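# Pass steel tube through service window to work-room rack

## Task

Robot r1 begins in the work room and r2 in the stock room; the connecting door is locked but a service window stands open. Take the steel tube off the stock room's wall rack and set it on the work room's wall rack so that it rests across both of that rack's arms. Afterwards release it and move the robots away. The task fails if either robot tips over or finishes leaning. It only counts as done if the tube stays in place without a robot holding it.

## Robot and tools

Robots: two identical Hello Robot Stretch 3 units, r1 and r2. Each has a differential-drive base (two drive wheels plus a passive omni wheel at the rear; no sideways motion), a lift on a vertical mast, and one telescoping arm that reaches out to the robot's RIGHT side. A wrist (yaw, pitch, roll) and a gripper sit at the arm's end. To move the gripper forward or back you drive the base. Base footprint is 0.33 m long by 0.34 m wide; turning in place pivots about the point midway between the drive wheels, 0.05 m behind the front edge. Stowed (arm in, wrist folded) the robot sweeps a 0.28 m radius when turning; an unfolded level wrist reaches beyond that.

Frames: the base frame has its origin on the floor between the drive wheels, x forward, y left, z up. hand_pose is reported in it, located where closed fingertips meet; with all wrist joints at zero its x axis points up, y back toward the mast, z toward the rear. The odometry frame is the base frame at scene start. Each robot reports in its own frames, so relative placement of r1 and r2 can only be judged from images, lidar_m, wrist_depth_mm and head_depth_mm.

execute_actions: argument actions is a list holding exactly one action (or empty, which just returns state and pictures). The action is an object keyed by "r1" and/or "r2"; each robot gets its own entry with "base", "joints", and optionally "contact_limits". All motions in the action start at once. base takes one command only, relative to where the base last measured itself: {"translate_m": d}, a straight drive offset in metres, forward positive, range -1 to 1; or {"rotate_rad": d}, an in-place turn offset in radians, counter-clockwise (left) positive, range -3.2 to 3.2. joints are absolute targets by name: lift_m 0 to 1.1 (arm height); arm_m 0 to 0.52 (extension); wrist_yaw_rad -1.345 to 4.42 (0 along the arm, positive toward the front, 3.0 folded over the base); wrist_pitch_rad -1.57 to 0.451 (0 level, negative tips fingers down); wrist_roll_rad -2.911 to 2.911; gripper_m -0.089 to 0.179 (larger is wider; actual fingertip gap is about 0.007 less when nearly shut and 0.025 less when wide, zero below 0.007); head_pan_rad -3.953 to 1.73 (0 forward, positive left, -1.57 looks along the arm); head_tilt_rad -1.53 to 0.419 (negative down). contact_limits accepts only arm_m, a motor_effort percentage 1 to 100 at which the arm motion halts (contact_stop). cameras picks images: r1_head_camera, r1_nav_camera, r1_wrist_camera, r2_head_camera, r2_nav_camera, r2_wrist_camera or "all"; omitted/null means all, [] means none. Unknown keys or out-of-range numbers reject the whole call. One action runs at most 15 s. Omitted joints or bases may keep pushing toward earlier targets. If a result reports a stop, remaining calls in that same reply are skipped.

wait: seconds 0 to 10; commands nothing and returns state and images. zoom_image: camera plus region [x0, y0, x1, y1] in pixels of that camera's latest full image, at most 504 by 504. finished_scene: scene number; irreversible, so only call it when the tube rests on both rack arms unheld and the robots are clear.

Result lines: base_status and joint_status tell how each commanded motion ended: "done" (for the base, wheels turned the full amount even if slipping), "off_target" (resting short and possibly still pushing), "contact_stop", "time_out", "torque_fault". After the last three the old target is dropped. Arm and lift go slack after a contact stop until commanded again; a slack lift can sink under load or be pushed up by closing fingers on a surface. Wrist servos that push hard for several seconds switch off for 10 s. on_its_own lists uncommanded items; "held at" is a held target, not the position. motor_effort is percent of max, positive toward higher joint values, peak in brackets, noisy and biased; rest efforts out of range suggest pushing or carrying. Positive wheel effort pushes forward. base_odometry counts wheel turns (slip included); heading -3.142 to 3.142, left positive. turned_by_wheels and turned_by_imu give turn since the last result. base_tilt in degrees (forward/right positive) carries a fixed bias up to about 4 degrees. lidar_m: 12 sectors of 30 degrees, first straight ahead, going counter-clockwise (4th left, 7th behind, 10th right), plane 0.17 m above floor, 0.15 to 12 m, "-" for nothing; own body can hide sectors 5, 6, 9, 10; sees the other robot but not glass. wrist_depth_mm (45 to 1000) and head_depth_mm (280 to 4000, head image sideways) are 7x7 grids of median depths.

Speed: the base only reaches 0.30 m/s and 1.9 rad/s when lift_m < 0.30, arm_m < 0.03 and wrist_yaw_rad > 2.54; otherwise 0.10 m/s and 0.63 rad/s.

Gripping: command gripper_m below the tube's width to hold (lower squeezes harder, but a stall guard may ease off); release by sending at least 0.02 above the touch value. Readings do not confirm a grasp; check cameras.

Safety: fold or unfold the wrist only with lift_m 0.32 to 0.95, wrist_pitch_rad -0.4, roll near 0; once folded the lift may drop to 0.25. With yaw below -0.4 keep pitch at -0.5 or lower. Pushing the arm into something rigid with the gripper above about 0.45 m can tip the robot, especially on a second push or with a raised contact limit. Never drive while the gripper holds or hooks something fixed, and avoid snagging furniture, particularly reversing. If tilted, reverse the last move in small steps, free the gripper, and lower lift_m to about 0.2. Robots must not press into each other: once bases touch, even millimetres more is a hard press, and nothing reports contact. Two robots given equal drives can differ by up to 2.5 cm per metre, which strains a shared load. Loose objects may get nudged occasionally. Avoid drops, slams and hard pushes.

Each tool is called after "Request:" as a command line: name --argument value for each argument, lists and objects as JSON in quotes; but a table of rows of numbers goes row by row, as --pt "numbers of a row", without its own name.

## Session

Request:
execute_actions --actions '[]'

Scene clock: 0.00 s.
r1.base_odometry: x=+0.000 y=+0.000 heading=+0.000 (m, m, rad; r1's odometry frame)
r1.turned_by_wheels: +0.000 (rad since the last result)
r1.turned_by_imu: +0.000 (rad since the last result)
r1.base_tilt: forward=+0.3 right=-1.2 (deg)
r1.lidar_m: 1.75 2.36 2.32 2.48 2.71 2.67 2.87 2.47 2.43 2.12 1.66 1.63
r1.head_depth_mm: 1581 1600 1605 1602 1591 1586 1592 / 1688 1718 1721 1713 1710 1715 1709 / 1718 1875 1866 1853 1866 1856 1848 / 1700 2032 2018 2001 2002 1992 1996 / 1682 2212 2189 2225 2195 2216 2169 / 1663 2400 2472 2451 2411 2460 2317 / 1665 2401 2658 2599 2562 2488 2354
r1.base_status: not commanded
r1.joint_positions: lift_m=+0.490 arm_m=+0.001 wrist_yaw_rad=+2.824 wrist_pitch_rad=-0.572 wrist_roll_rad=+0.002 gripper_m=+0.037 head_pan_rad=+0.010 head_tilt_rad=-0.008
r1.joint_status: not commanded
r1.motor_effort: left_wheel=+0 right_wheel=-1 lift_m=+20 arm_m=+1 wrist_yaw_rad=+0 wrist_pitch_rad=+7 wrist_roll_rad=+0 gripper_m=+0 head_pan_rad=+0 head_tilt_rad=+1 (%)
r1.hand_pose: x=+0.0420 y=+0.0466 z=+0.4696 quat_wxyz=(+0.305, +0.702, +0.089, +0.638) (m; r1's base frame)
r1.wrist_depth_mm: - - - - - - - / - - - - - - - / - - - - - - - / 931 954 916 943 921 914 925 / 816 - 794 798 784 789 780 / 692 685 721 699 690 683 664 / 598 606 - 602 590 594 596
r2.base_odometry: x=+0.000 y=+0.000 heading=+0.000 (m, m, rad; r2's odometry frame)
r2.turned_by_wheels: +0.000 (rad since the last result)
r2.turned_by_imu: +0.000 (rad since the last result)
r2.base_tilt: forward=+1.3 right=-0.9 (deg)
r2.lidar_m: 2.92 2.58 2.60 2.06 1.84 1.85 2.22 2.14 2.15 2.59 2.47 2.48
r2.head_depth_mm: 1842 2701 2851 2797 2788 2771 2607 / 1860 2746 3171 3089 3036 3026 2570 / 1891 2759 3515 3498 3388 3336 2545 / 1903 2808 3407 3393 3353 3405 2526 / 1917 2830 3129 3117 3145 3160 2527 / 1928 2833 2913 2874 2923 2891 2479 / 1958 2634 2702 2682 2682 2708 2457
r2.base_status: not commanded
r2.joint_positions: lift_m=+0.482 arm_m=-0.003 wrist_yaw_rad=+3.115 wrist_pitch_rad=-0.565 wrist_roll_rad=-0.003 gripper_m=+0.037 head_pan_rad=+0.009 head_tilt_rad=-0.023
r2.joint_status: not commanded
r2.motor_effort: left_wheel=+2 right_wheel=+0 lift_m=+29 arm_m=+0 wrist_yaw_rad=+1 wrist_pitch_rad=+5 wrist_roll_rad=+0 gripper_m=+0 head_pan_rad=+0 head_tilt_rad=+1 (%)
r2.hand_pose: x=-0.0157 y=+0.0611 z=+0.4629 quat_wxyz=(+0.206, +0.681, +0.188, +0.677) (m; r2's base frame)
r2.wrist_depth_mm: - - - - - - - / - - - - - - - / 942 972 - 933 - - - / 804 830 835 837 814 847 847 / 699 711 700 719 725 724 738 / 635 632 - 633 635 630 654 / 576 573 - - 577 565 576
pictures: r1_head_camera (sideways: a quarter turn clockwise sets it upright), r1_nav_camera (sideways: a quarter turn counterclockwise sets it upright), r1_wrist_camera, r2_head_camera (sideways: a quarter turn clockwise sets it upright), r2_nav_camera (sideways: a quarter turn counterclockwise sets it upright), r2_wrist_camera
Images, in order (width x height): r1_head_camera 896x504, r1_nav_camera 672x504, r1_wrist_camera 644x364, r2_head_camera 896x504, r2_nav_camera 672x504, r2_wrist_camera 644x364.

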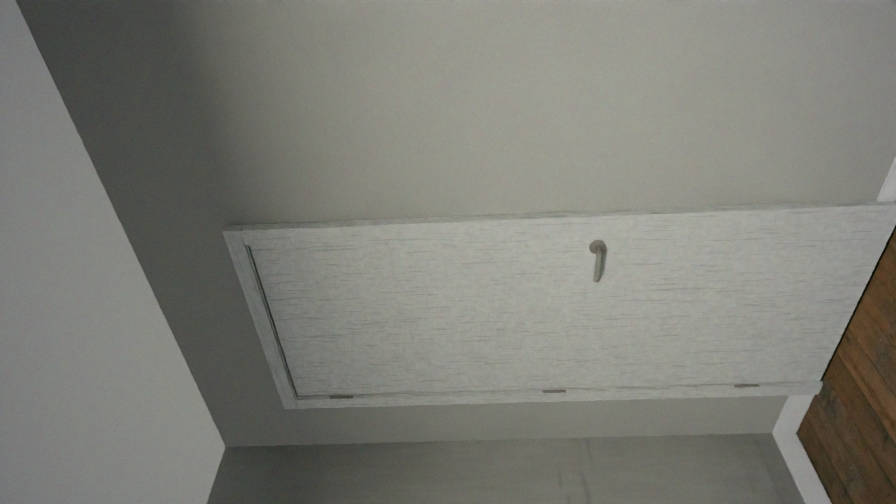

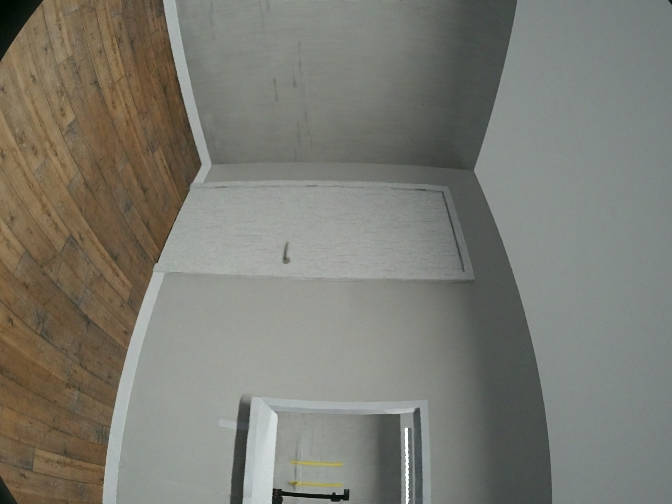

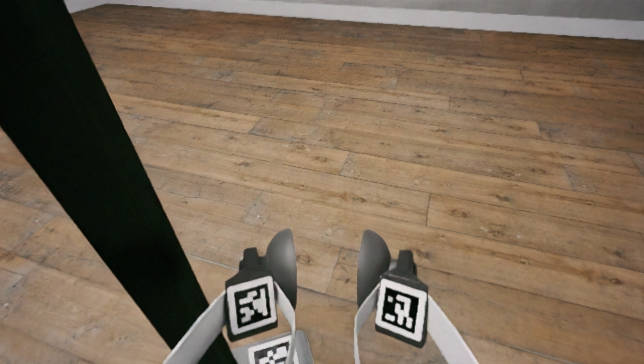

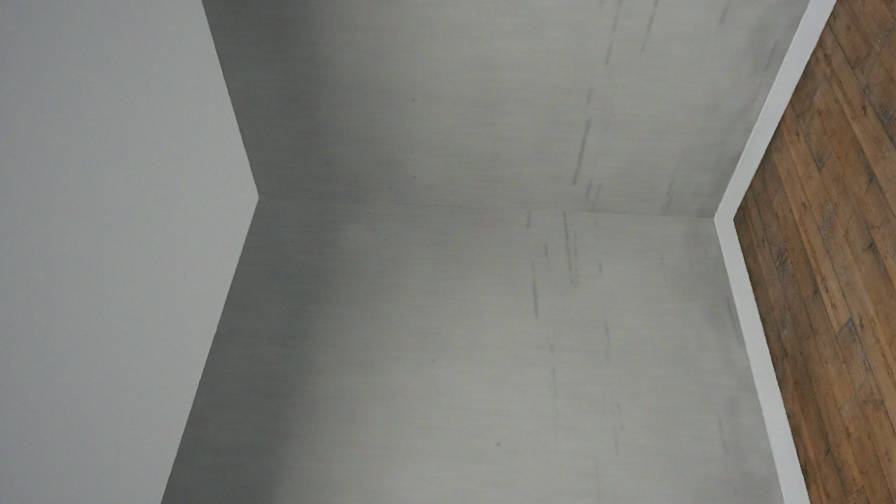

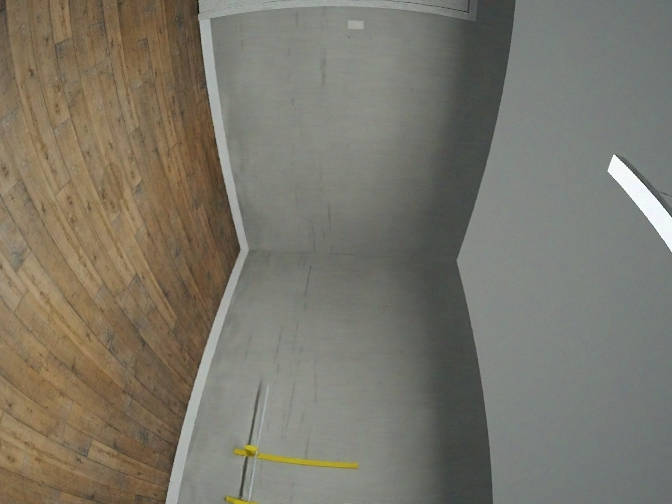

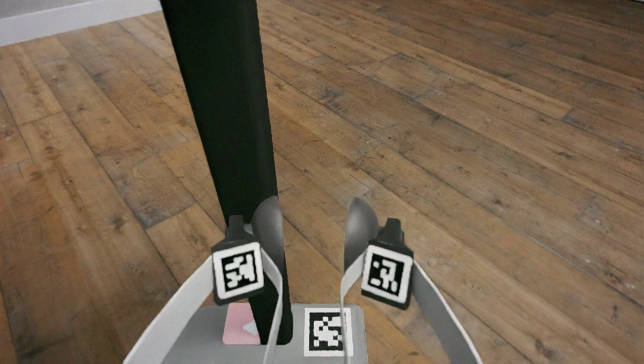

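Request:
execute_actions --actions '[{"r1":{"base":{"rotate_rad":-0.68},"joints":{"head_tilt_rad":-0.2,"lift_m":0.28}},"r2":{"base":{"rotate_rad":-0.75},"joints":{"head_tilt_rad":-0.3,"lift_m":0.28}}}]' --cameras '["r1_head_camera","r2_head_camera","r1_nav_camera"]'

Request:
execute_actions --actions '[{"r1":{"joints":{"head_pan_rad":-2.6}},"r2":{"base":{"translate_m":1.0}}}]' --cameras '["r2_head_camera","r1_nav_camera"]'

Scene clock: 2.93 s.
r1.base_odometry: x=+0.000 y=+0.000 heading=-0.680 (m, m, rad; r1's odometry frame)
r1.turned_by_wheels: -0.680 (rad since the last result)
r1.turned_by_imu: -0.671 (rad since the last result)
r1.base_tilt: forward=+0.3 right=-1.3 (deg)
r1.lidar_m: 1.63 1.67 2.16 2.32 2.37 2.82 2.67 2.74 2.57 2.43 2.46 1.72
r1.head_depth_mm: 1478 1514 1562 1608 1658 1718 1680 / 1474 1503 - - 1654 1707 1709 / 1470 1505 - - 1652 1707 1717 / 1474 1497 - - 1650 1720 1722 / 1450 1496 - - 1640 1690 1733 / 1461 1491 - 1717 1651 1713 1731 / 1469 1490 1551 1584 1639 1705 1732
r1.base_status: done
r1.joint_positions: lift_m=+0.280 arm_m=+0.001 wrist_yaw_rad=+2.824 wrist_pitch_rad=-0.573 wrist_roll_rad=+0.002 gripper_m=+0.037 head_pan_rad=+0.010 head_tilt_rad=-0.198
r1.joint_status: all done
r1.motor_effort: left_wheel=+2(5) right_wheel=-2(5) lift_m=+18(17) arm_m=+0(0) wrist_yaw_rad=-1(0) wrist_pitch_rad=+7(8) wrist_roll_rad=+0(0) gripper_m=+0(0) head_pan_rad=+0(0) head_tilt_rad=-2(20) (%)
r1.hand_pose: x=+0.0420 y=+0.0464 z=+0.2596 quat_wxyz=(+0.305, +0.702, +0.090, +0.637) (m; r1's base frame)
r1.wrist_depth_mm: - - - - - - - / - 966 - 980 935 981 967 / - 772 777 770 754 733 746 / 606 627 609 619 602 603 591 / 521 - 530 519 522 528 519 / 469 - - 444 443 443 432 / - - - 386 378 386 385
r2.base_odometry: x=+0.000 y=+0.000 heading=-0.750 (m, m, rad; r2's odometry frame)
r2.turned_by_wheels: -0.750 (rad since the last result)
r2.turned_by_imu: -0.747 (rad since the last result)
r2.base_tilt: forward=+1.3 right=-1.0 (deg)
r2.lidar_m: 2.46 2.64 2.65 2.58 2.34 1.87 1.84 1.98 2.18 2.15 2.30 2.50
r2.head_depth_mm: 2150 2250 2343 2420 2559 2239 1708 / 2187 2268 2372 2478 2584 2248 1707 / 2228 2304 2404 2526 2641 2215 1692 / 2248 2338 2437 2539 2672 2199 1683 / 2269 2354 2474 2607 2721 2196 1676 / 2318 2410 2522 2610 2741 2174 1661 / 2334 2439 2558 2663 2766 2175 1650
r2.base_status: done
r2.joint_positions: lift_m=+0.280 arm_m=-0.002 wrist_yaw_rad=+3.115 wrist_pitch_rad=-0.565 wrist_roll_rad=-0.003 gripper_m=+0.037 head_pan_rad=+0.009 head_tilt_rad=-0.297
r2.joint_status: all done
r2.motor_effort: left_wheel=+2(7) right_wheel=-2(6) lift_m=+25(26) arm_m=+0(0) wrist_yaw_rad=+0(0) wrist_pitch_rad=+5(5) wrist_roll_rad=+0(1) gripper_m=+0(0) head_pan_rad=+0(0) head_tilt_rad=-1(19) (%)
r2.hand_pose: x=-0.0157 y=+0.0610 z=+0.2613 quat_wxyz=(+0.206, +0.680, +0.188, +0.677) (m; r2's base frame)
r2.wrist_depth_mm: - - - - - - - / 778 775 - 786 800 801 793 / 639 635 - 649 653 662 660 / 536 548 551 547 558 553 565 / 484 - - - 484 484 491 / - - - - 436 425 431 / - - - - 370 381 384
pictures: r1_head_camera (sideways: a quarter turn clockwise sets it upright), r1_nav_camera (sideways: a quarter turn counterclockwise sets it upright), r2_head_camera (sideways: a quarter turn clockwise sets it upright)
camera_calibration (this result's frames):
r1_head_camera: T_world_to_cam=[[-0.140447, 0.0577879, -0.9884, 1.31036], [-0.0435494, 0.996968, 0.0644771, -0.0823017], [0.98913, 0.0520999, -0.137505, 0.125648], [0, 0, 0, 1]] pos_world=[0.0561693, -0.000216858, 1.31774]
r1_nav_camera: T_world_to_cam=[[0.203308, 0.0200857, 0.978909, -1.23036], [0.0539636, -0.9985, 0.0092801, 0.0367236], [0.977627, 0.0509387, -0.204087, 0.218247], [0, 0, 0, 1]] pos_world=[0.0347973, 0.0502641, 1.24861]
r2_head_camera: T_world_to_cam=[[-0.267155, -0.0620926, -0.961651, 1.26841], [-0.043245, 0.997689, -0.0524057, 0.0734485], [0.962683, 0.0275861, -0.269223, 0.304564], [0, 0, 0, 1]] pos_world=[0.0488408, -0.00292142, 1.30562]
Images, in order (width x height): r1_head_camera 896x504, r1_nav_camera 672x504, r2_head_camera 896x504.

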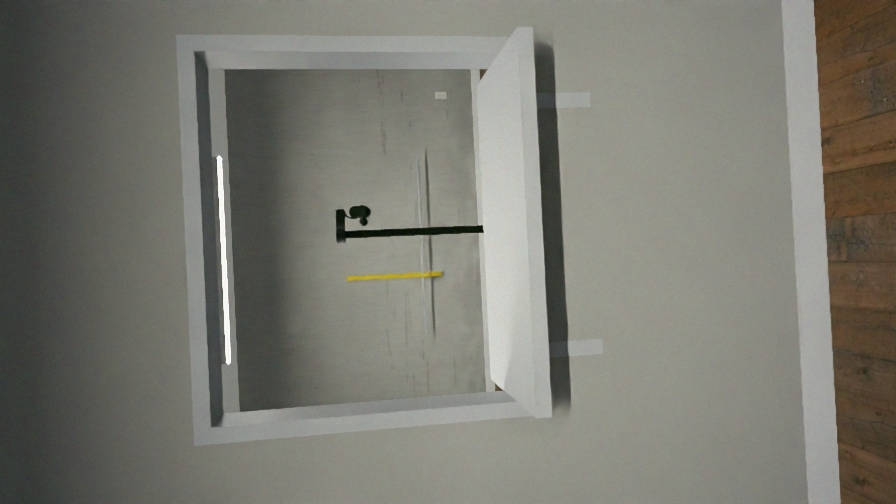

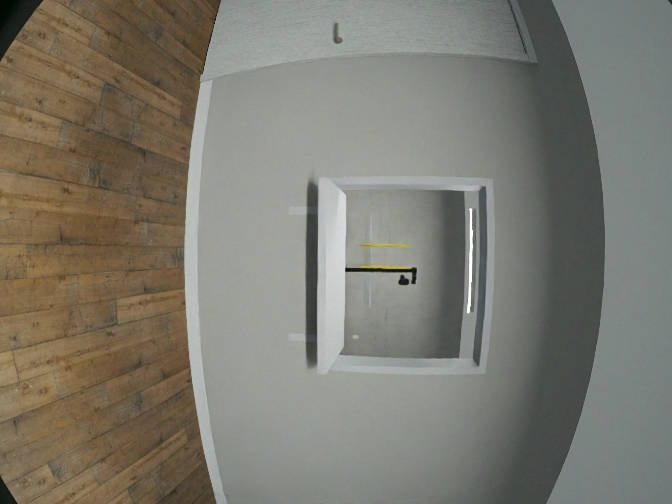

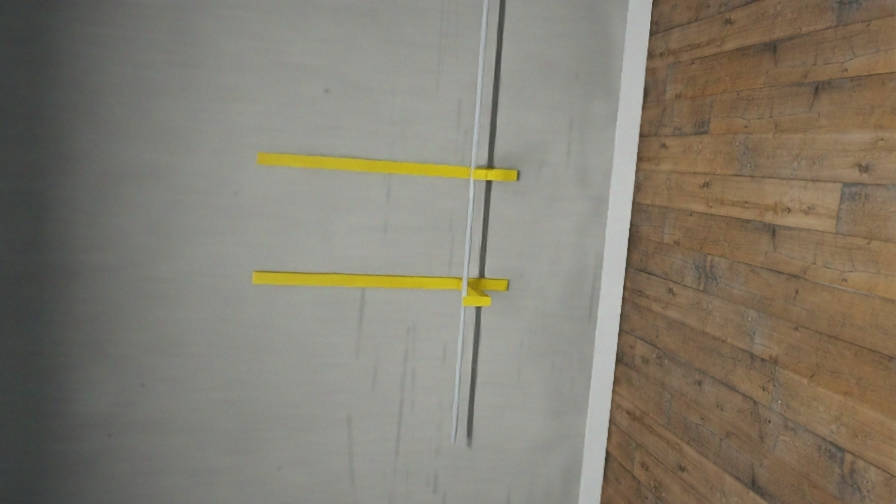

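Scene clock: 8.03 s.
r1.base_odometry: x=+0.000 y=+0.000 heading=-0.680 (m, m, rad; r1's odometry frame)
r1.turned_by_wheels: +0.000 (rad since the last result)
r1.turned_by_imu: +0.001 (rad since the last result)
r1.base_tilt: forward=+0.3 right=-1.2 (deg)
r1.lidar_m: 1.63 1.67 2.17 2.32 2.38 2.82 2.67 2.73 2.57 2.43 2.46 1.72
r1.head_depth_mm: 2344 2414 2492 2566 2682 2292 1711 / 2476 2576 2587 2743 2791 2302 1700 / 2458 2727 2807 2885 3018 2324 1714 / 2474 2835 3000 3157 3171 2366 1735 / 2389 3050 3188 3324 3407 2393 1741 / 2395 3232 3314 3424 3357 2415 1758 / 2361 2944 2994 2970 3043 2425 1762
r1.base_status: not commanded
r1.joint_positions: lift_m=+0.280 arm_m=+0.001 wrist_yaw_rad=+2.824 wrist_pitch_rad=-0.573 wrist_roll_rad=+0.002 gripper_m=+0.037 head_pan_rad=-2.593 head_tilt_rad=-0.198
r1.joint_status: all done
r1.motor_effort: left_wheel=+2(2) right_wheel=-2(2) lift_m=+18(18) arm_m=+0(0) wrist_yaw_rad=+0(0) wrist_pitch_rad=+7(7) wrist_roll_rad=+0(0) gripper_m=+0(0) head_pan_rad=-3(37) head_tilt_rad=-1(1) (%)
r1.hand_pose: x=+0.0420 y=+0.0464 z=+0.2596 quat_wxyz=(+0.305, +0.702, +0.090, +0.637) (m; r1's base frame)
r1.wrist_depth_mm: - - - - - - - / - - - 990 938 962 941 / - 766 753 755 744 731 731 / 610 644 612 617 600 603 610 / 517 - 538 516 505 504 503 / 461 - - 445 453 444 435 / - - - 387 377 387 379
r2.base_odometry: x=+0.732 y=-0.682 heading=-0.750 (m, m, rad; r2's odometry frame)
r2.turned_by_wheels: +0.000 (rad since the last result)
r2.turned_by_imu: +0.009 (rad since the last result)
r2.base_tilt: forward=+1.3 right=-1.0 (deg)
r2.lidar_m: 1.47 1.58 2.37 2.50 2.68 2.88 2.84 2.90 2.28 2.25 1.89 1.49
r2.head_depth_mm: 1266 1312 1366 1429 1481 1550 1616 / 1282 1325 1384 1443 1488 1590 1638 / 1294 1347 1411 1472 1538 1610 1663 / 1317 1377 1429 1501 1560 1646 1684 / 1338 1395 1447 1521 1575 1684 1673 / 1357 1415 1482 1549 1628 1704 1665 / 1380 1437 1501 1570 1649 1739 1658
r2.base_status: done
r2.joint_positions: lift_m=+0.280 arm_m=-0.002 wrist_yaw_rad=+3.115 wrist_pitch_rad=-0.565 wrist_roll_rad=-0.003 gripper_m=+0.037 head_pan_rad=+0.009 head_tilt_rad=-0.297
r2.joint_status: not commanded
r2.motor_effort: left_wheel=+1(10) right_wheel=-1(3) lift_m=+25(26) arm_m=+1(0) wrist_yaw_rad=+0(0) wrist_pitch_rad=+4(5) wrist_roll_rad=+0(0) gripper_m=+0(0) head_pan_rad=-1(0) head_tilt_rad=-1(1) (%)
r2.hand_pose: x=-0.0157 y=+0.0610 z=+0.2613 quat_wxyz=(+0.206, +0.680, +0.188, +0.677) (m; r2's base frame)
r2.wrist_depth_mm: - - - - - - - / 774 772 - 786 798 796 821 / 638 643 - 667 661 657 672 / 548 545 555 546 555 559 563 / 478 - - - 480 485 484 / - - - - 433 422 432 / - - - - 373 384 386
pictures: r1_nav_camera (sideways: a quarter turn counterclockwise sets it upright), r2_head_camera (sideways: a quarter turn clockwise sets it upright)
camera_calibration (this result's frames):
r1_nav_camera: T_world_to_cam=[[-0.164189, -0.121587, 0.978907, -1.22812], [-0.558773, 0.829268, 0.00927969, 0.0404619], [-0.812905, -0.545463, -0.204096, 0.229181], [0, 0, 0, 1]] pos_world=[0.00726795, -0.0578673, 1.24861]
r2_head_camera: T_world_to_cam=[[-0.267977, -0.0620999, -0.961422, 1.26812], [-0.0432896, 0.997689, -0.0523763, 0.0734105], [0.962452, 0.027584, -0.270046, 0.305636], [0, 0, 0, 1]] pos_world=[0.048844, -0.00292139, 1.30558]
Images, in order (width x height): r1_nav_camera 672x504, r2_head_camera 896x504.

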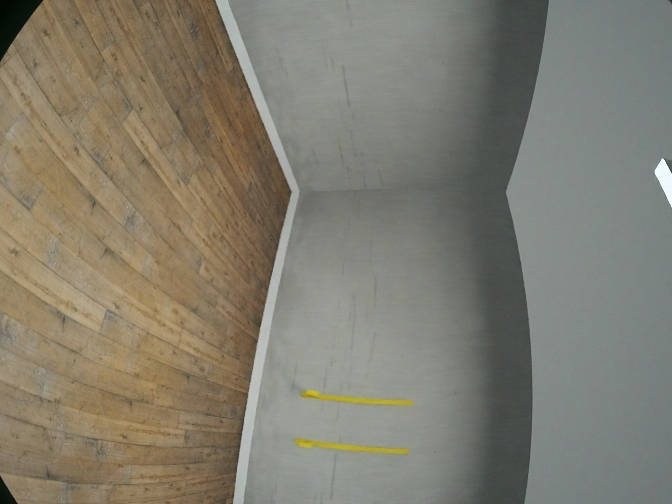

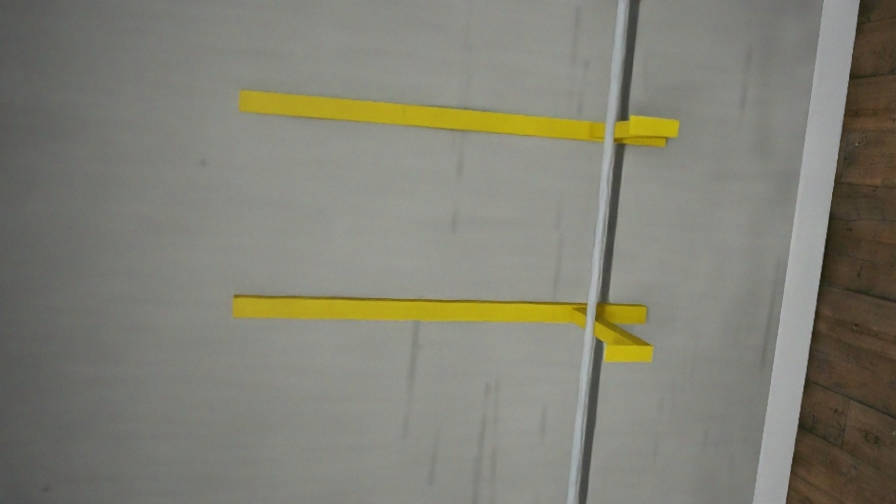

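Request:
execute_actions --actions '[{"r2":{"base":{"translate_m":0.75}},"r1":{"base":{"rotate_rad":0.45}}}]' --cameras '[]'

Request:
execute_actions --actions '[{"r2":{"base":{"rotate_rad":1.47},"joints":{"lift_m":0.5,"wrist_pitch_rad":-0.4,"head_pan_rad":-1.57,"head_tilt_rad":-0.8}},"r1":{"base":{"translate_m":1.0}}}]' --cameras '[]'

Request:
execute_actions --actions '[{"r2":{"joints":{"wrist_yaw_rad":0,"gripper_m":0.12}},"r1":{"base":{"translate_m":0.4},"joints":{"head_pan_rad":-1.0,"head_tilt_rad":-0.4}}}]' --cameras '[]'

Request:
execute_actions --actions '[{"r2":{"joints":{"wrist_pitch_rad":0,"wrist_roll_rad":1.57}},"r1":{"base":{"rotate_rad":-0.45}}}]' --cameras '["r2_nav_camera","r2_wrist_camera","r1_nav_camera"]'

Scene clock: 12.77 s.
r1.base_odometry: x=+0.000 y=+0.000 heading=-0.230 (m, m, rad; r1's odometry frame)
r1.turned_by_wheels: +0.450 (rad since the last result)
r1.turned_by_imu: +0.445 (rad since the last result)
r1.base_tilt: forward=+0.3 right=-1.3 (deg)
r1.lidar_m: 1.64 2.04 2.32 2.34 2.91 2.68 2.70 2.65 2.43 2.46 1.77 1.63
r1.head_depth_mm: 2530 3000 3079 3161 3113 2296 1680 / 2480 3270 3401 3438 3453 2309 1697 / 2501 3011 3111 3186 3199 2350 1696 / 2402 2781 2851 2918 2967 2383 1714 / 2440 2607 2674 2722 2769 2389 1737 / 2324 2441 2477 2508 2610 2391 1745 / 2231 2253 2322 2354 2413 2391 1750
r1.base_status: done
r1.joint_positions: lift_m=+0.280 arm_m=+0.001 wrist_yaw_rad=+2.824 wrist_pitch_rad=-0.573 wrist_roll_rad=+0.002 gripper_m=+0.037 head_pan_rad=-2.593 head_tilt_rad=-0.198
r1.joint_status: not commanded
r1.motor_effort: left_wheel=-1(7) right_wheel=+0(5) lift_m=+18(18) arm_m=+0(0) wrist_yaw_rad=+0(0) wrist_pitch_rad=+8(7) wrist_roll_rad=+0(0) gripper_m=+1(0) head_pan_rad=-3(3) head_tilt_rad=+0(1) (%)
r1.hand_pose: x=+0.0420 y=+0.0464 z=+0.2596 quat_wxyz=(+0.305, +0.702, +0.090, +0.637) (m; r1's base frame)
r1.wrist_depth_mm: - - - - - - - / - - 965 - 992 974 953 / - 770 770 764 731 733 724 / 620 637 606 601 594 597 608 / 516 - 532 525 511 511 510 / 468 - - 445 452 439 433 / - - - 386 382 380 393
r2.base_odometry: x=+1.281 y=-1.193 heading=-0.750 (m, m, rad; r2's odometry frame)
r2.turned_by_wheels: +0.000 (rad since the last result)
r2.turned_by_imu: +0.007 (rad since the last result)
r2.base_tilt: forward=+1.3 right=-1.0 (deg)
r2.lidar_m: 0.73 0.79 1.18 2.42 2.60 3.61 3.56 2.99 2.37 1.99 0.93 0.74
r2.head_depth_mm: 599 623 649 676 701 725 757 / 609 632 660 689 720 753 791 / 618 645 671 698 731 769 808 / 628 652 681 711 745 781 824 / 636 664 693 723 757 796 837 / 646 664 682 717 758 799 822 / 657 684 719 751 788 828 878
r2.base_status: done
r2.joint_positions: lift_m=+0.280 arm_m=-0.002 wrist_yaw_rad=+3.115 wrist_pitch_rad=-0.565 wrist_roll_rad=-0.003 gripper_m=+0.037 head_pan_rad=+0.009 head_tilt_rad=-0.298
r2.joint_status: not commanded
r2.motor_effort: left_wheel=+1(10) right_wheel=+0(4) lift_m=+26(25) arm_m=+0(0) wrist_yaw_rad=+0(0) wrist_pitch_rad=+5(5) wrist_roll_rad=+1(0) gripper_m=+0(0) head_pan_rad=+0(0) head_tilt_rad=-1(0) (%)
r2.hand_pose: x=-0.0157 y=+0.0610 z=+0.2613 quat_wxyz=(+0.206, +0.680, +0.188, +0.677) (m; r2's base frame)
r2.wrist_depth_mm: - - - - - - 986 / 788 767 - 799 787 801 805 / 628 639 - 654 659 655 664 / 540 543 546 557 554 568 564 / 484 - - - 483 484 489 / - - - - 431 426 427 / - - - - 374 383 385
pictures: none
No camera images: the call's "cameras" was empty. Leave "cameras" out to get every camera's image.

Scene clock: 17.80 s.
r1.base_odometry: x=+0.974 y=-0.228 heading=-0.230 (m, m, rad; r1's odometry frame)
r1.turned_by_wheels: +0.000 (rad since the last result)
r1.turned_by_imu: +0.003 (rad since the last result)
r1.base_tilt: forward=+0.3 right=-1.2 (deg)
r1.lidar_m: 0.72 0.90 1.79 1.96 2.45 3.56 3.63 3.04 2.81 1.17 0.77 0.71
r1.head_depth_mm: 2507 3991 - - 3579 2315 1685 / 2496 3743 3965 - 3628 2326 1703 / 2476 3519 3582 3663 3580 2348 1715 / 2449 3297 3325 3406 3414 2339 1717 / 2411 2938 3077 3112 3180 2375 1736 / 2385 2819 2873 2926 2982 2388 1753 / 2339 2663 2686 2716 2831 2440 1758
r1.base_status: done
r1.joint_positions: lift_m=+0.280 arm_m=+0.001 wrist_yaw_rad=+2.824 wrist_pitch_rad=-0.574 wrist_roll_rad=+0.002 gripper_m=+0.037 head_pan_rad=-2.593 head_tilt_rad=-0.198
r1.joint_status: not commanded
r1.motor_effort: left_wheel=-1(6) right_wheel=+1(7) lift_m=+18(18) arm_m=+1(0) wrist_yaw_rad=+1(0) wrist_pitch_rad=+8(8) wrist_roll_rad=+0(0) gripper_m=+0(1) head_pan_rad=-2(2) head_tilt_rad=+0(0) (%)
r1.hand_pose: x=+0.0419 y=+0.0463 z=+0.2595 quat_wxyz=(+0.305, +0.702, +0.090, +0.637) (m; r1's base frame)
r1.wrist_depth_mm: - - - - - - 931 / - - - 975 976 969 832 / - 755 760 774 756 711 747 / 620 644 612 628 610 599 608 / 530 - 544 527 515 510 504 / 468 - - 444 447 444 435 / - - - 392 378 388 386
r2.base_odometry: x=+1.281 y=-1.193 heading=+0.720 (m, m, rad; r2's odometry frame)
r2.turned_by_wheels: +1.470 (rad since the last result)
r2.turned_by_imu: +1.464 (rad since the last result)
r2.base_tilt: forward=+1.3 right=-0.9 (deg)
r2.lidar_m: 2.41 2.53 3.45 3.56 3.27 2.41 2.33 1.02 0.75 0.73 0.76 1.05
r2.head_depth_mm: 591 667 765 910 1084 1303 1194 / 611 687 782 879 1007 1309 1189 / 615 695 795 925 1110 1317 1193 / 619 700 801 933 1124 1315 1189 / 623 704 804 946 1138 1325 1189 / 627 707 799 907 1149 1322 1185 / 610 694 816 959 1072 1334 1184
r2.base_status: done
r2.joint_positions: lift_m=+0.500 arm_m=-0.002 wrist_yaw_rad=+3.115 wrist_pitch_rad=-0.418 wrist_roll_rad=-0.003 gripper_m=+0.037 head_pan_rad=-1.563 head_tilt_rad=-0.790
r2.joint_status: all done
r2.motor_effort: left_wheel=-1(6) right_wheel=+1(6) lift_m=+32(34) arm_m=+0(0) wrist_yaw_rad=+0(0) wrist_pitch_rad=+7(10) wrist_roll_rad=+0(0) gripper_m=+0(0) head_pan_rad=-5(56) head_tilt_rad=-4(28) (%)
r2.hand_pose: x=-0.0152 y=+0.0818 z=+0.5124 quat_wxyz=(+0.156, +0.692, +0.138, +0.691) (m; r2's base frame)
r2.wrist_depth_mm: - - - - - - - / - - - - - - - / - - - - - - - / - - - - - - - / 847 823 860 852 871 888 865 / 735 750 - 734 750 749 744 / 641 634 645 645 645 647 646
pictures: none
No camera images: the call's "cameras" was empty. Leave "cameras" out to get every camera's image.

Scene clock: 20.87 s.
r1.base_odometry: x=+1.363 y=-0.319 heading=-0.230 (m, m, rad; r1's odometry frame)
r1.turned_by_wheels: +0.000 (rad since the last result)
r1.turned_by_imu: +0.002 (rad since the last result)
r1.base_tilt: forward=+0.3 right=-1.2 (deg)
r1.lidar_m: 0.34 0.43 0.85 1.80 2.26 3.94 3.99 3.21 2.67 0.56 0.37 0.34
r1.head_depth_mm: 3142 3282 3403 3499 707 524 416 / 3402 3719 3989 3684 715 530 420 / 3820 - - 3690 721 535 422 / - - - 3846 731 538 425 / - - - 3601 669 391 418 / - 287 299 318 340 364 392 / - - 288 304 321 341 362
r1.base_status: done
r1.joint_positions: lift_m=+0.280 arm_m=+0.001 wrist_yaw_rad=+2.824 wrist_pitch_rad=-0.574 wrist_roll_rad=+0.002 gripper_m=+0.037 head_pan_rad=-1.007 head_tilt_rad=-0.395
r1.joint_status: all done
r1.motor_effort: left_wheel=-1(6) right_wheel=+1(6) lift_m=+18(18) arm_m=+0(0) wrist_yaw_rad=+0(0) wrist_pitch_rad=+8(8) wrist_roll_rad=+0(0) gripper_m=+0(0) head_pan_rad=+3(35) head_tilt_rad=-3(21) (%)
r1.hand_pose: x=+0.0419 y=+0.0463 z=+0.2595 quat_wxyz=(+0.305, +0.702, +0.090, +0.637) (m; r1's base frame)
r1.wrist_depth_mm: - - - - - 620 428 / - - 990 992 979 638 424 / - 763 780 761 756 635 416 / 610 628 610 616 599 575 410 / 522 - 528 525 520 518 391 / 462 - - 440 440 445 380 / - - - 385 381 388 366
r2.base_odometry: x=+1.281 y=-1.193 heading=+0.720 (m, m, rad; r2's odometry frame)
r2.turned_by_wheels: +0.000 (rad since the last result)
r2.turned_by_imu: +0.000 (rad since the last result)
r2.base_tilt: forward=+1.3 right=-0.9 (deg)
r2.lidar_m: 2.42 2.53 3.45 3.56 3.26 2.41 2.34 1.02 0.75 0.73 0.76 1.05
r2.head_depth_mm: 591 668 766 907 1085 1304 1189 / 611 689 782 880 1012 1303 1191 / 615 696 792 927 1107 1314 1192 / 619 700 800 934 1125 1314 1214 / 623 703 807 943 1140 1325 1189 / 628 708 798 909 1150 1322 1189 / 610 696 818 956 1066 1336 1185
r2.base_status: not commanded
r2.joint_positions: lift_m=+0.500 arm_m=-0.002 wrist_yaw_rad=+0.002 wrist_pitch_rad=-0.418 wrist_roll_rad=-0.003 gripper_m=+0.120 head_pan_rad=-1.563 head_tilt_rad=-0.790
r2.joint_status: all done
r2.motor_effort: left_wheel=-2(1) right_wheel=+1(1) lift_m=+33(33) arm_m=+0(0) wrist_yaw_rad=-2(3) wrist_pitch_rad=+7(7) wrist_roll_rad=+0(0) gripper_m=+0(81) head_pan_rad=-5(4) head_tilt_rad=-3(4) (%)
r2.hand_pose: x=-0.0211 y=-0.3668 z=+0.5124 quat_wxyz=(+0.693, +0.148, -0.690, -0.146) (m; r2's base frame)
r2.wrist_depth_mm: 448 439 443 443 431 433 431 / 494 489 486 479 468 470 472 / 542 543 543 533 521 522 514 / 604 600 596 587 579 574 571 / 672 665 650 661 657 637 623 / 719 705 705 708 703 702 700 / 651 634 646 651 651 652 653
pictures: none
No camera images: the call's "cameras" was empty. Leave "cameras" out to get every camera's image.

Scene clock: 22.30 s.
r1.base_odometry: x=+1.363 y=-0.319 heading=-0.680 (m, m, rad; r1's odometry frame)
r1.turned_by_wheels: -0.450 (rad since the last result)
r1.turned_by_imu: -0.443 (rad since the last result)
r1.base_tilt: forward=+0.3 right=-1.3 (deg)
r1.lidar_m: 0.34 0.35 0.46 1.04 1.83 2.41 3.95 4.05 3.13 1.69 0.51 0.36
r1.head_depth_mm: 1170 1286 1450 1330 1811 1676 1385 / 923 994 1059 1091 716 598 1318 / 2723 2951 3165 1127 725 534 456 / 2889 3168 3397 1144 732 536 425 / 3097 3357 3635 3746 743 542 428 / 3271 3504 3887 3949 750 545 430 / 3573 3831 - - 758 552 434
r1.base_status: done
r1.joint_positions: lift_m=+0.280 arm_m=+0.001 wrist_yaw_rad=+2.824 wrist_pitch_rad=-0.574 wrist_roll_rad=+0.002 gripper_m=+0.037 head_pan_rad=-1.007 head_tilt_rad=-0.395
r1.joint_status: not commanded
r1.motor_effort: left_wheel=+1(7) right_wheel=-1(8) lift_m=+18(18) arm_m=+1(1) wrist_yaw_rad=+0(0) wrist_pitch_rad=+7(8) wrist_roll_rad=+0(0) gripper_m=+1(0) head_pan_rad=+2(3) head_tilt_rad=-2(1) (%)
r1.hand_pose: x=+0.0419 y=+0.0463 z=+0.2595 quat_wxyz=(+0.305, +0.702, +0.090, +0.637) (m; r1's base frame)
r1.wrist_depth_mm: - - - 842 524 368 287 / - - 999 880 564 381 295 / - 766 757 742 584 402 307 / 622 625 616 613 573 418 318 / 522 - 526 532 508 426 330 / 458 - - 440 455 429 338 / - - - 390 380 394 337
r2.base_odometry: x=+1.281 y=-1.193 heading=+0.720 (m, m, rad; r2's odometry frame)
r2.turned_by_wheels: +0.000 (rad since the last result)
r2.turned_by_imu: +0.000 (rad since the last result)
r2.base_tilt: forward=+1.4 right=-0.9 (deg)
r2.lidar_m: 2.42 2.52 3.46 3.57 3.26 2.41 2.34 1.02 0.75 0.73 0.75 1.05
r2.head_depth_mm: 592 666 768 909 1083 1306 1196 / 612 688 784 880 1007 1308 1190 / 615 695 793 921 1109 1313 1215 / 619 699 802 934 1122 1322 1212 / 624 704 806 947 1136 1325 1184 / 626 709 798 908 1147 1331 1183 / 609 694 817 959 1063 1330 1188
r2.base_status: not commanded
r2.joint_positions: lift_m=+0.500 arm_m=-0.002 wrist_yaw_rad=+0.002 wrist_pitch_rad=-0.022 wrist_roll_rad=+1.569 gripper_m=+0.120 head_pan_rad=-1.563 head_tilt_rad=-0.790
r2.joint_status: all done
r2.motor_effort: left_wheel=-1(1) right_wheel=+1(1) lift_m=+33(32) arm_m=+0(0) wrist_yaw_rad=-1(1) wrist_pitch_rad=+9(8) wrist_roll_rad=+0(3) gripper_m=+0(1) head_pan_rad=-5(5) head_tilt_rad=-5(4) (%)
r2.hand_pose: x=-0.0209 y=-0.3981 z=+0.6085 quat_wxyz=(+0.001, +0.001, -1.000, -0.012) (m; r2's base frame)
r2.wrist_depth_mm: 413 419 413 416 439 446 457 / 451 455 450 462 465 469 466 / 464 471 475 478 483 481 486 / 484 490 488 495 494 495 498 / 499 504 496 508 513 516 525 / 520 - 521 531 535 540 545 / 516 538 514 550 562 570 559
pictures: r1_nav_camera (sideways: a quarter turn counterclockwise sets it upright), r2_nav_camera (sideways: a quarter turn counterclockwise sets it upright), r2_wrist_camera
camera_calibration (this result's frames):
r1_nav_camera: T_world_to_cam=[[0.224745, -0.321567, 0.919829, -1.15333], [-0.820232, -0.572031, 0.000431602, 0.0535773], [0.526031, -0.75457, -0.39232, 0.465983], [0, 0, 0, 1]] pos_world=[0.0580296, 0.0113915, 1.24366]
r2_nav_camera: T_world_to_cam=[[0.0615989, -0.755009, 0.652815, -0.810985], [-0.9975, -0.0238788, 0.0665062, -0.0246613], [-0.0346243, -0.65528, -0.754592, 0.936477], [0, 0, 0, 1]] pos_world=[0.057781, 0.000765024, 1.23772]
r2_wrist_camera: T_world_to_cam=[[-0.0276972, 0.00944439, -0.999572, 0.610955], [0.974096, 0.224765, -0.0248676, 0.149184], [0.224434, -0.974367, -0.0154251, -0.203924], [0, 0, 0, 1]] pos_world=[-0.0826299, -0.237998, 0.611258]
Images, in order (width x height): r1_nav_camera 672x504, r2_nav_camera 672x504, r2_wrist_camera 644x364.

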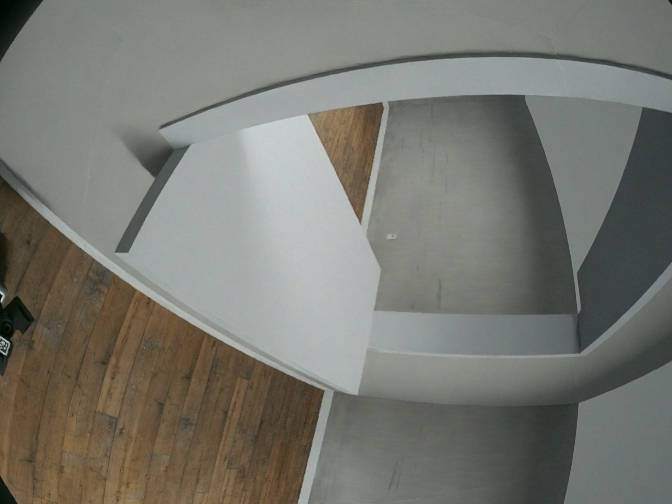

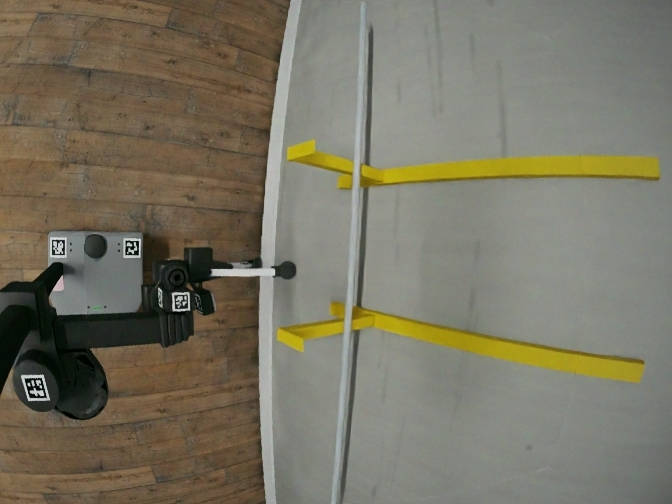

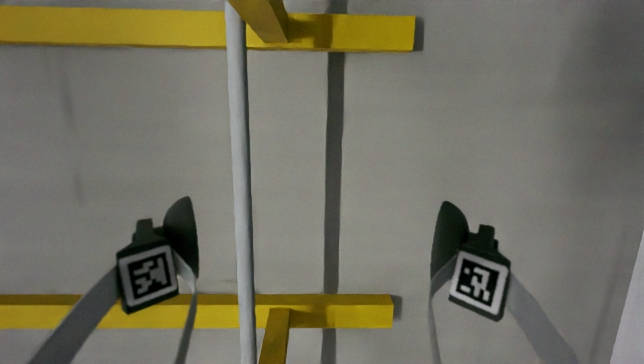

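Request:
execute_actions --actions '[{"r2":{"base":{"translate_m":0.02},"joints":{"lift_m":0.585,"arm_m":0.14,"head_pan_rad":-1.9}},"r1":{"base":{"translate_m":-0.15},"joints":{"lift_m":0.9,"wrist_pitch_rad":-0.4}}}]' --cameras '["r2_nav_camera","r2_wrist_camera"]'

Scene clock: 28.97 s.
r1.base_odometry: x=+1.246 y=-0.225 heading=-0.680 (m, m, rad; r1's odometry frame)
r1.turned_by_wheels: +0.000 (rad since the last result)
r1.turned_by_imu: +0.001 (rad since the last result)
r1.base_tilt: forward=+0.3 right=-1.3 (deg)
r1.lidar_m: 0.49 0.50 0.66 1.50 1.82 2.39 3.79 3.90 3.13 2.43 0.74 0.52
r1.head_depth_mm: 1707 1911 2131 2467 2251 1736 1392 / 1261 1351 1466 1466 1779 1701 1394 / 1008 1075 1154 1131 856 1382 1369 / 1049 3087 3391 1147 732 1054 1125 / 3117 3389 3614 1172 744 567 908 / 3332 3580 3871 3925 750 546 478 / 3514 3840 - - 760 553 435
r1.base_status: done
r1.joint_positions: lift_m=+0.900 arm_m=+0.001 wrist_yaw_rad=+2.824 wrist_pitch_rad=-0.420 wrist_roll_rad=+0.002 gripper_m=+0.037 head_pan_rad=-1.007 head_tilt_rad=-0.396
r1.joint_status: all done
r1.motor_effort: left_wheel=+1(8) right_wheel=-2(8) lift_m=+21(22) arm_m=+0(1) wrist_yaw_rad=+0(0) wrist_pitch_rad=+10(10) wrist_roll_rad=+0(0) gripper_m=+0(1) head_pan_rad=+3(3) head_tilt_rad=-4(4) (%)
r1.hand_pose: x=+0.0488 y=+0.0672 z=+0.9121 quat_wxyz=(+0.255, +0.707, +0.036, +0.659) (m; r1's base frame)
r1.wrist_depth_mm: - - - - 716 533 414 / - - - - 780 546 425 / - - - - 823 564 437 / - - - - 877 578 447 / - - - - 903 606 468 / - - - - 859 649 468 / - - - - - 652 489
r2.base_odometry: x=+1.296 y=-1.179 heading=+0.720 (m, m, rad; r2's odometry frame)
r2.turned_by_wheels: +0.000 (rad since the last result)
r2.turned_by_imu: +0.000 (rad since the last result)
r2.base_tilt: forward=+1.3 right=-0.9 (deg)
r2.lidar_m: 2.40 2.50 3.44 3.57 3.29 2.42 2.35 1.02 0.75 0.73 0.76 1.05
r2.head_depth_mm: 697 794 921 1079 1367 1378 1196 / 678 772 891 1034 1296 1368 1194 / 660 748 862 997 1160 1366 - / 628 709 810 913 1156 - 1148 / 627 706 804 939 1118 - 1168 / 613 688 782 900 1070 1283 1182 / 598 670 759 875 1035 1251 1185
r2.base_status: done
r2.joint_positions: lift_m=+0.585 arm_m=+0.140 wrist_yaw_rad=+0.001 wrist_pitch_rad=-0.021 wrist_roll_rad=+1.570 gripper_m=+0.120 head_pan_rad=-1.893 head_tilt_rad=-0.790
r2.joint_status: all done
r2.motor_effort: left_wheel=-1(4) right_wheel=+1(4) lift_m=+32(34) arm_m=+4(3) wrist_yaw_rad=-1(1) wrist_pitch_rad=+8(8) wrist_roll_rad=+0(1) gripper_m=+0(0) head_pan_rad=-4(33) head_tilt_rad=-4(4) (%)
r2.hand_pose: x=-0.0211 y=-0.5404 z=+0.6939 quat_wxyz=(+0.001, +0.000, -1.000, -0.011) (m; r2's base frame)
r2.wrist_depth_mm: 313 312 316 312 317 321 319 / 320 323 326 324 329 331 333 / 330 334 336 335 340 345 347 / 346 347 344 347 355 359 358 / 359 358 358 360 370 369 371 / 367 - 375 377 383 384 391 / 384 390 391 387 397 397 402
pictures: r2_nav_camera (sideways: a quarter turn counterclockwise sets it upright), r2_wrist_camera
camera_calibration (this result's frames):
r2_nav_camera: T_world_to_cam=[[-0.186414, -0.734223, 0.652815, -0.809472], [-0.951401, 0.300687, 0.0665062, -0.0249425], [-0.245123, -0.608691, -0.754593, 0.937762], [0, 0, 0, 1]] pos_world=[0.0552396, -0.0160254, 1.23772]
r2_wrist_camera: T_world_to_cam=[[-0.0272737, 0.007732, -0.999598, 0.696806], [0.974295, 0.2239, -0.0248515, 0.183029], [0.223617, -0.974582, -0.0136398, -0.342598], [0, 0, 0, 1]] pos_world=[-0.0827092, -0.380257, 0.696401]
Images, in order (width x height): r2_nav_camera 672x504, r2_wrist_camera 644x364.

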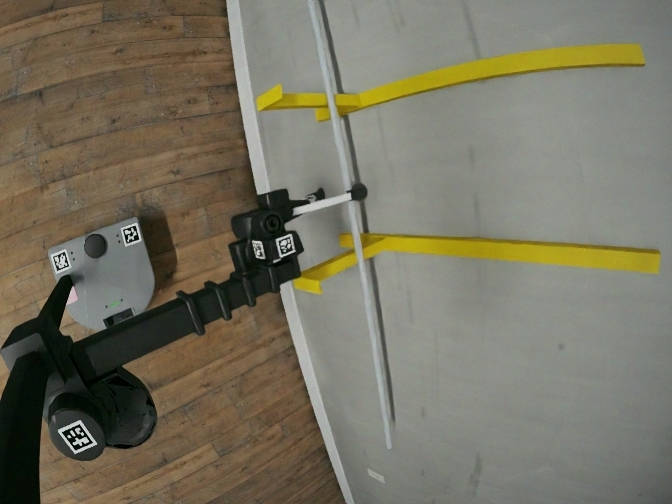

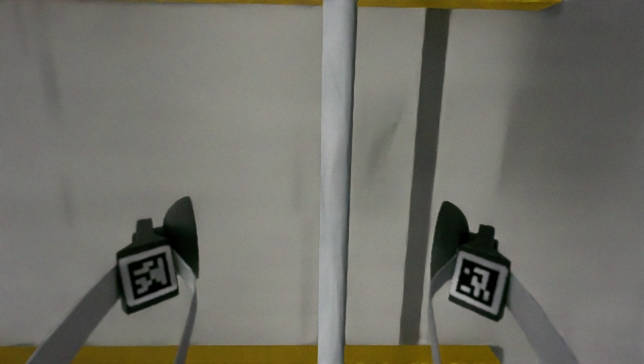

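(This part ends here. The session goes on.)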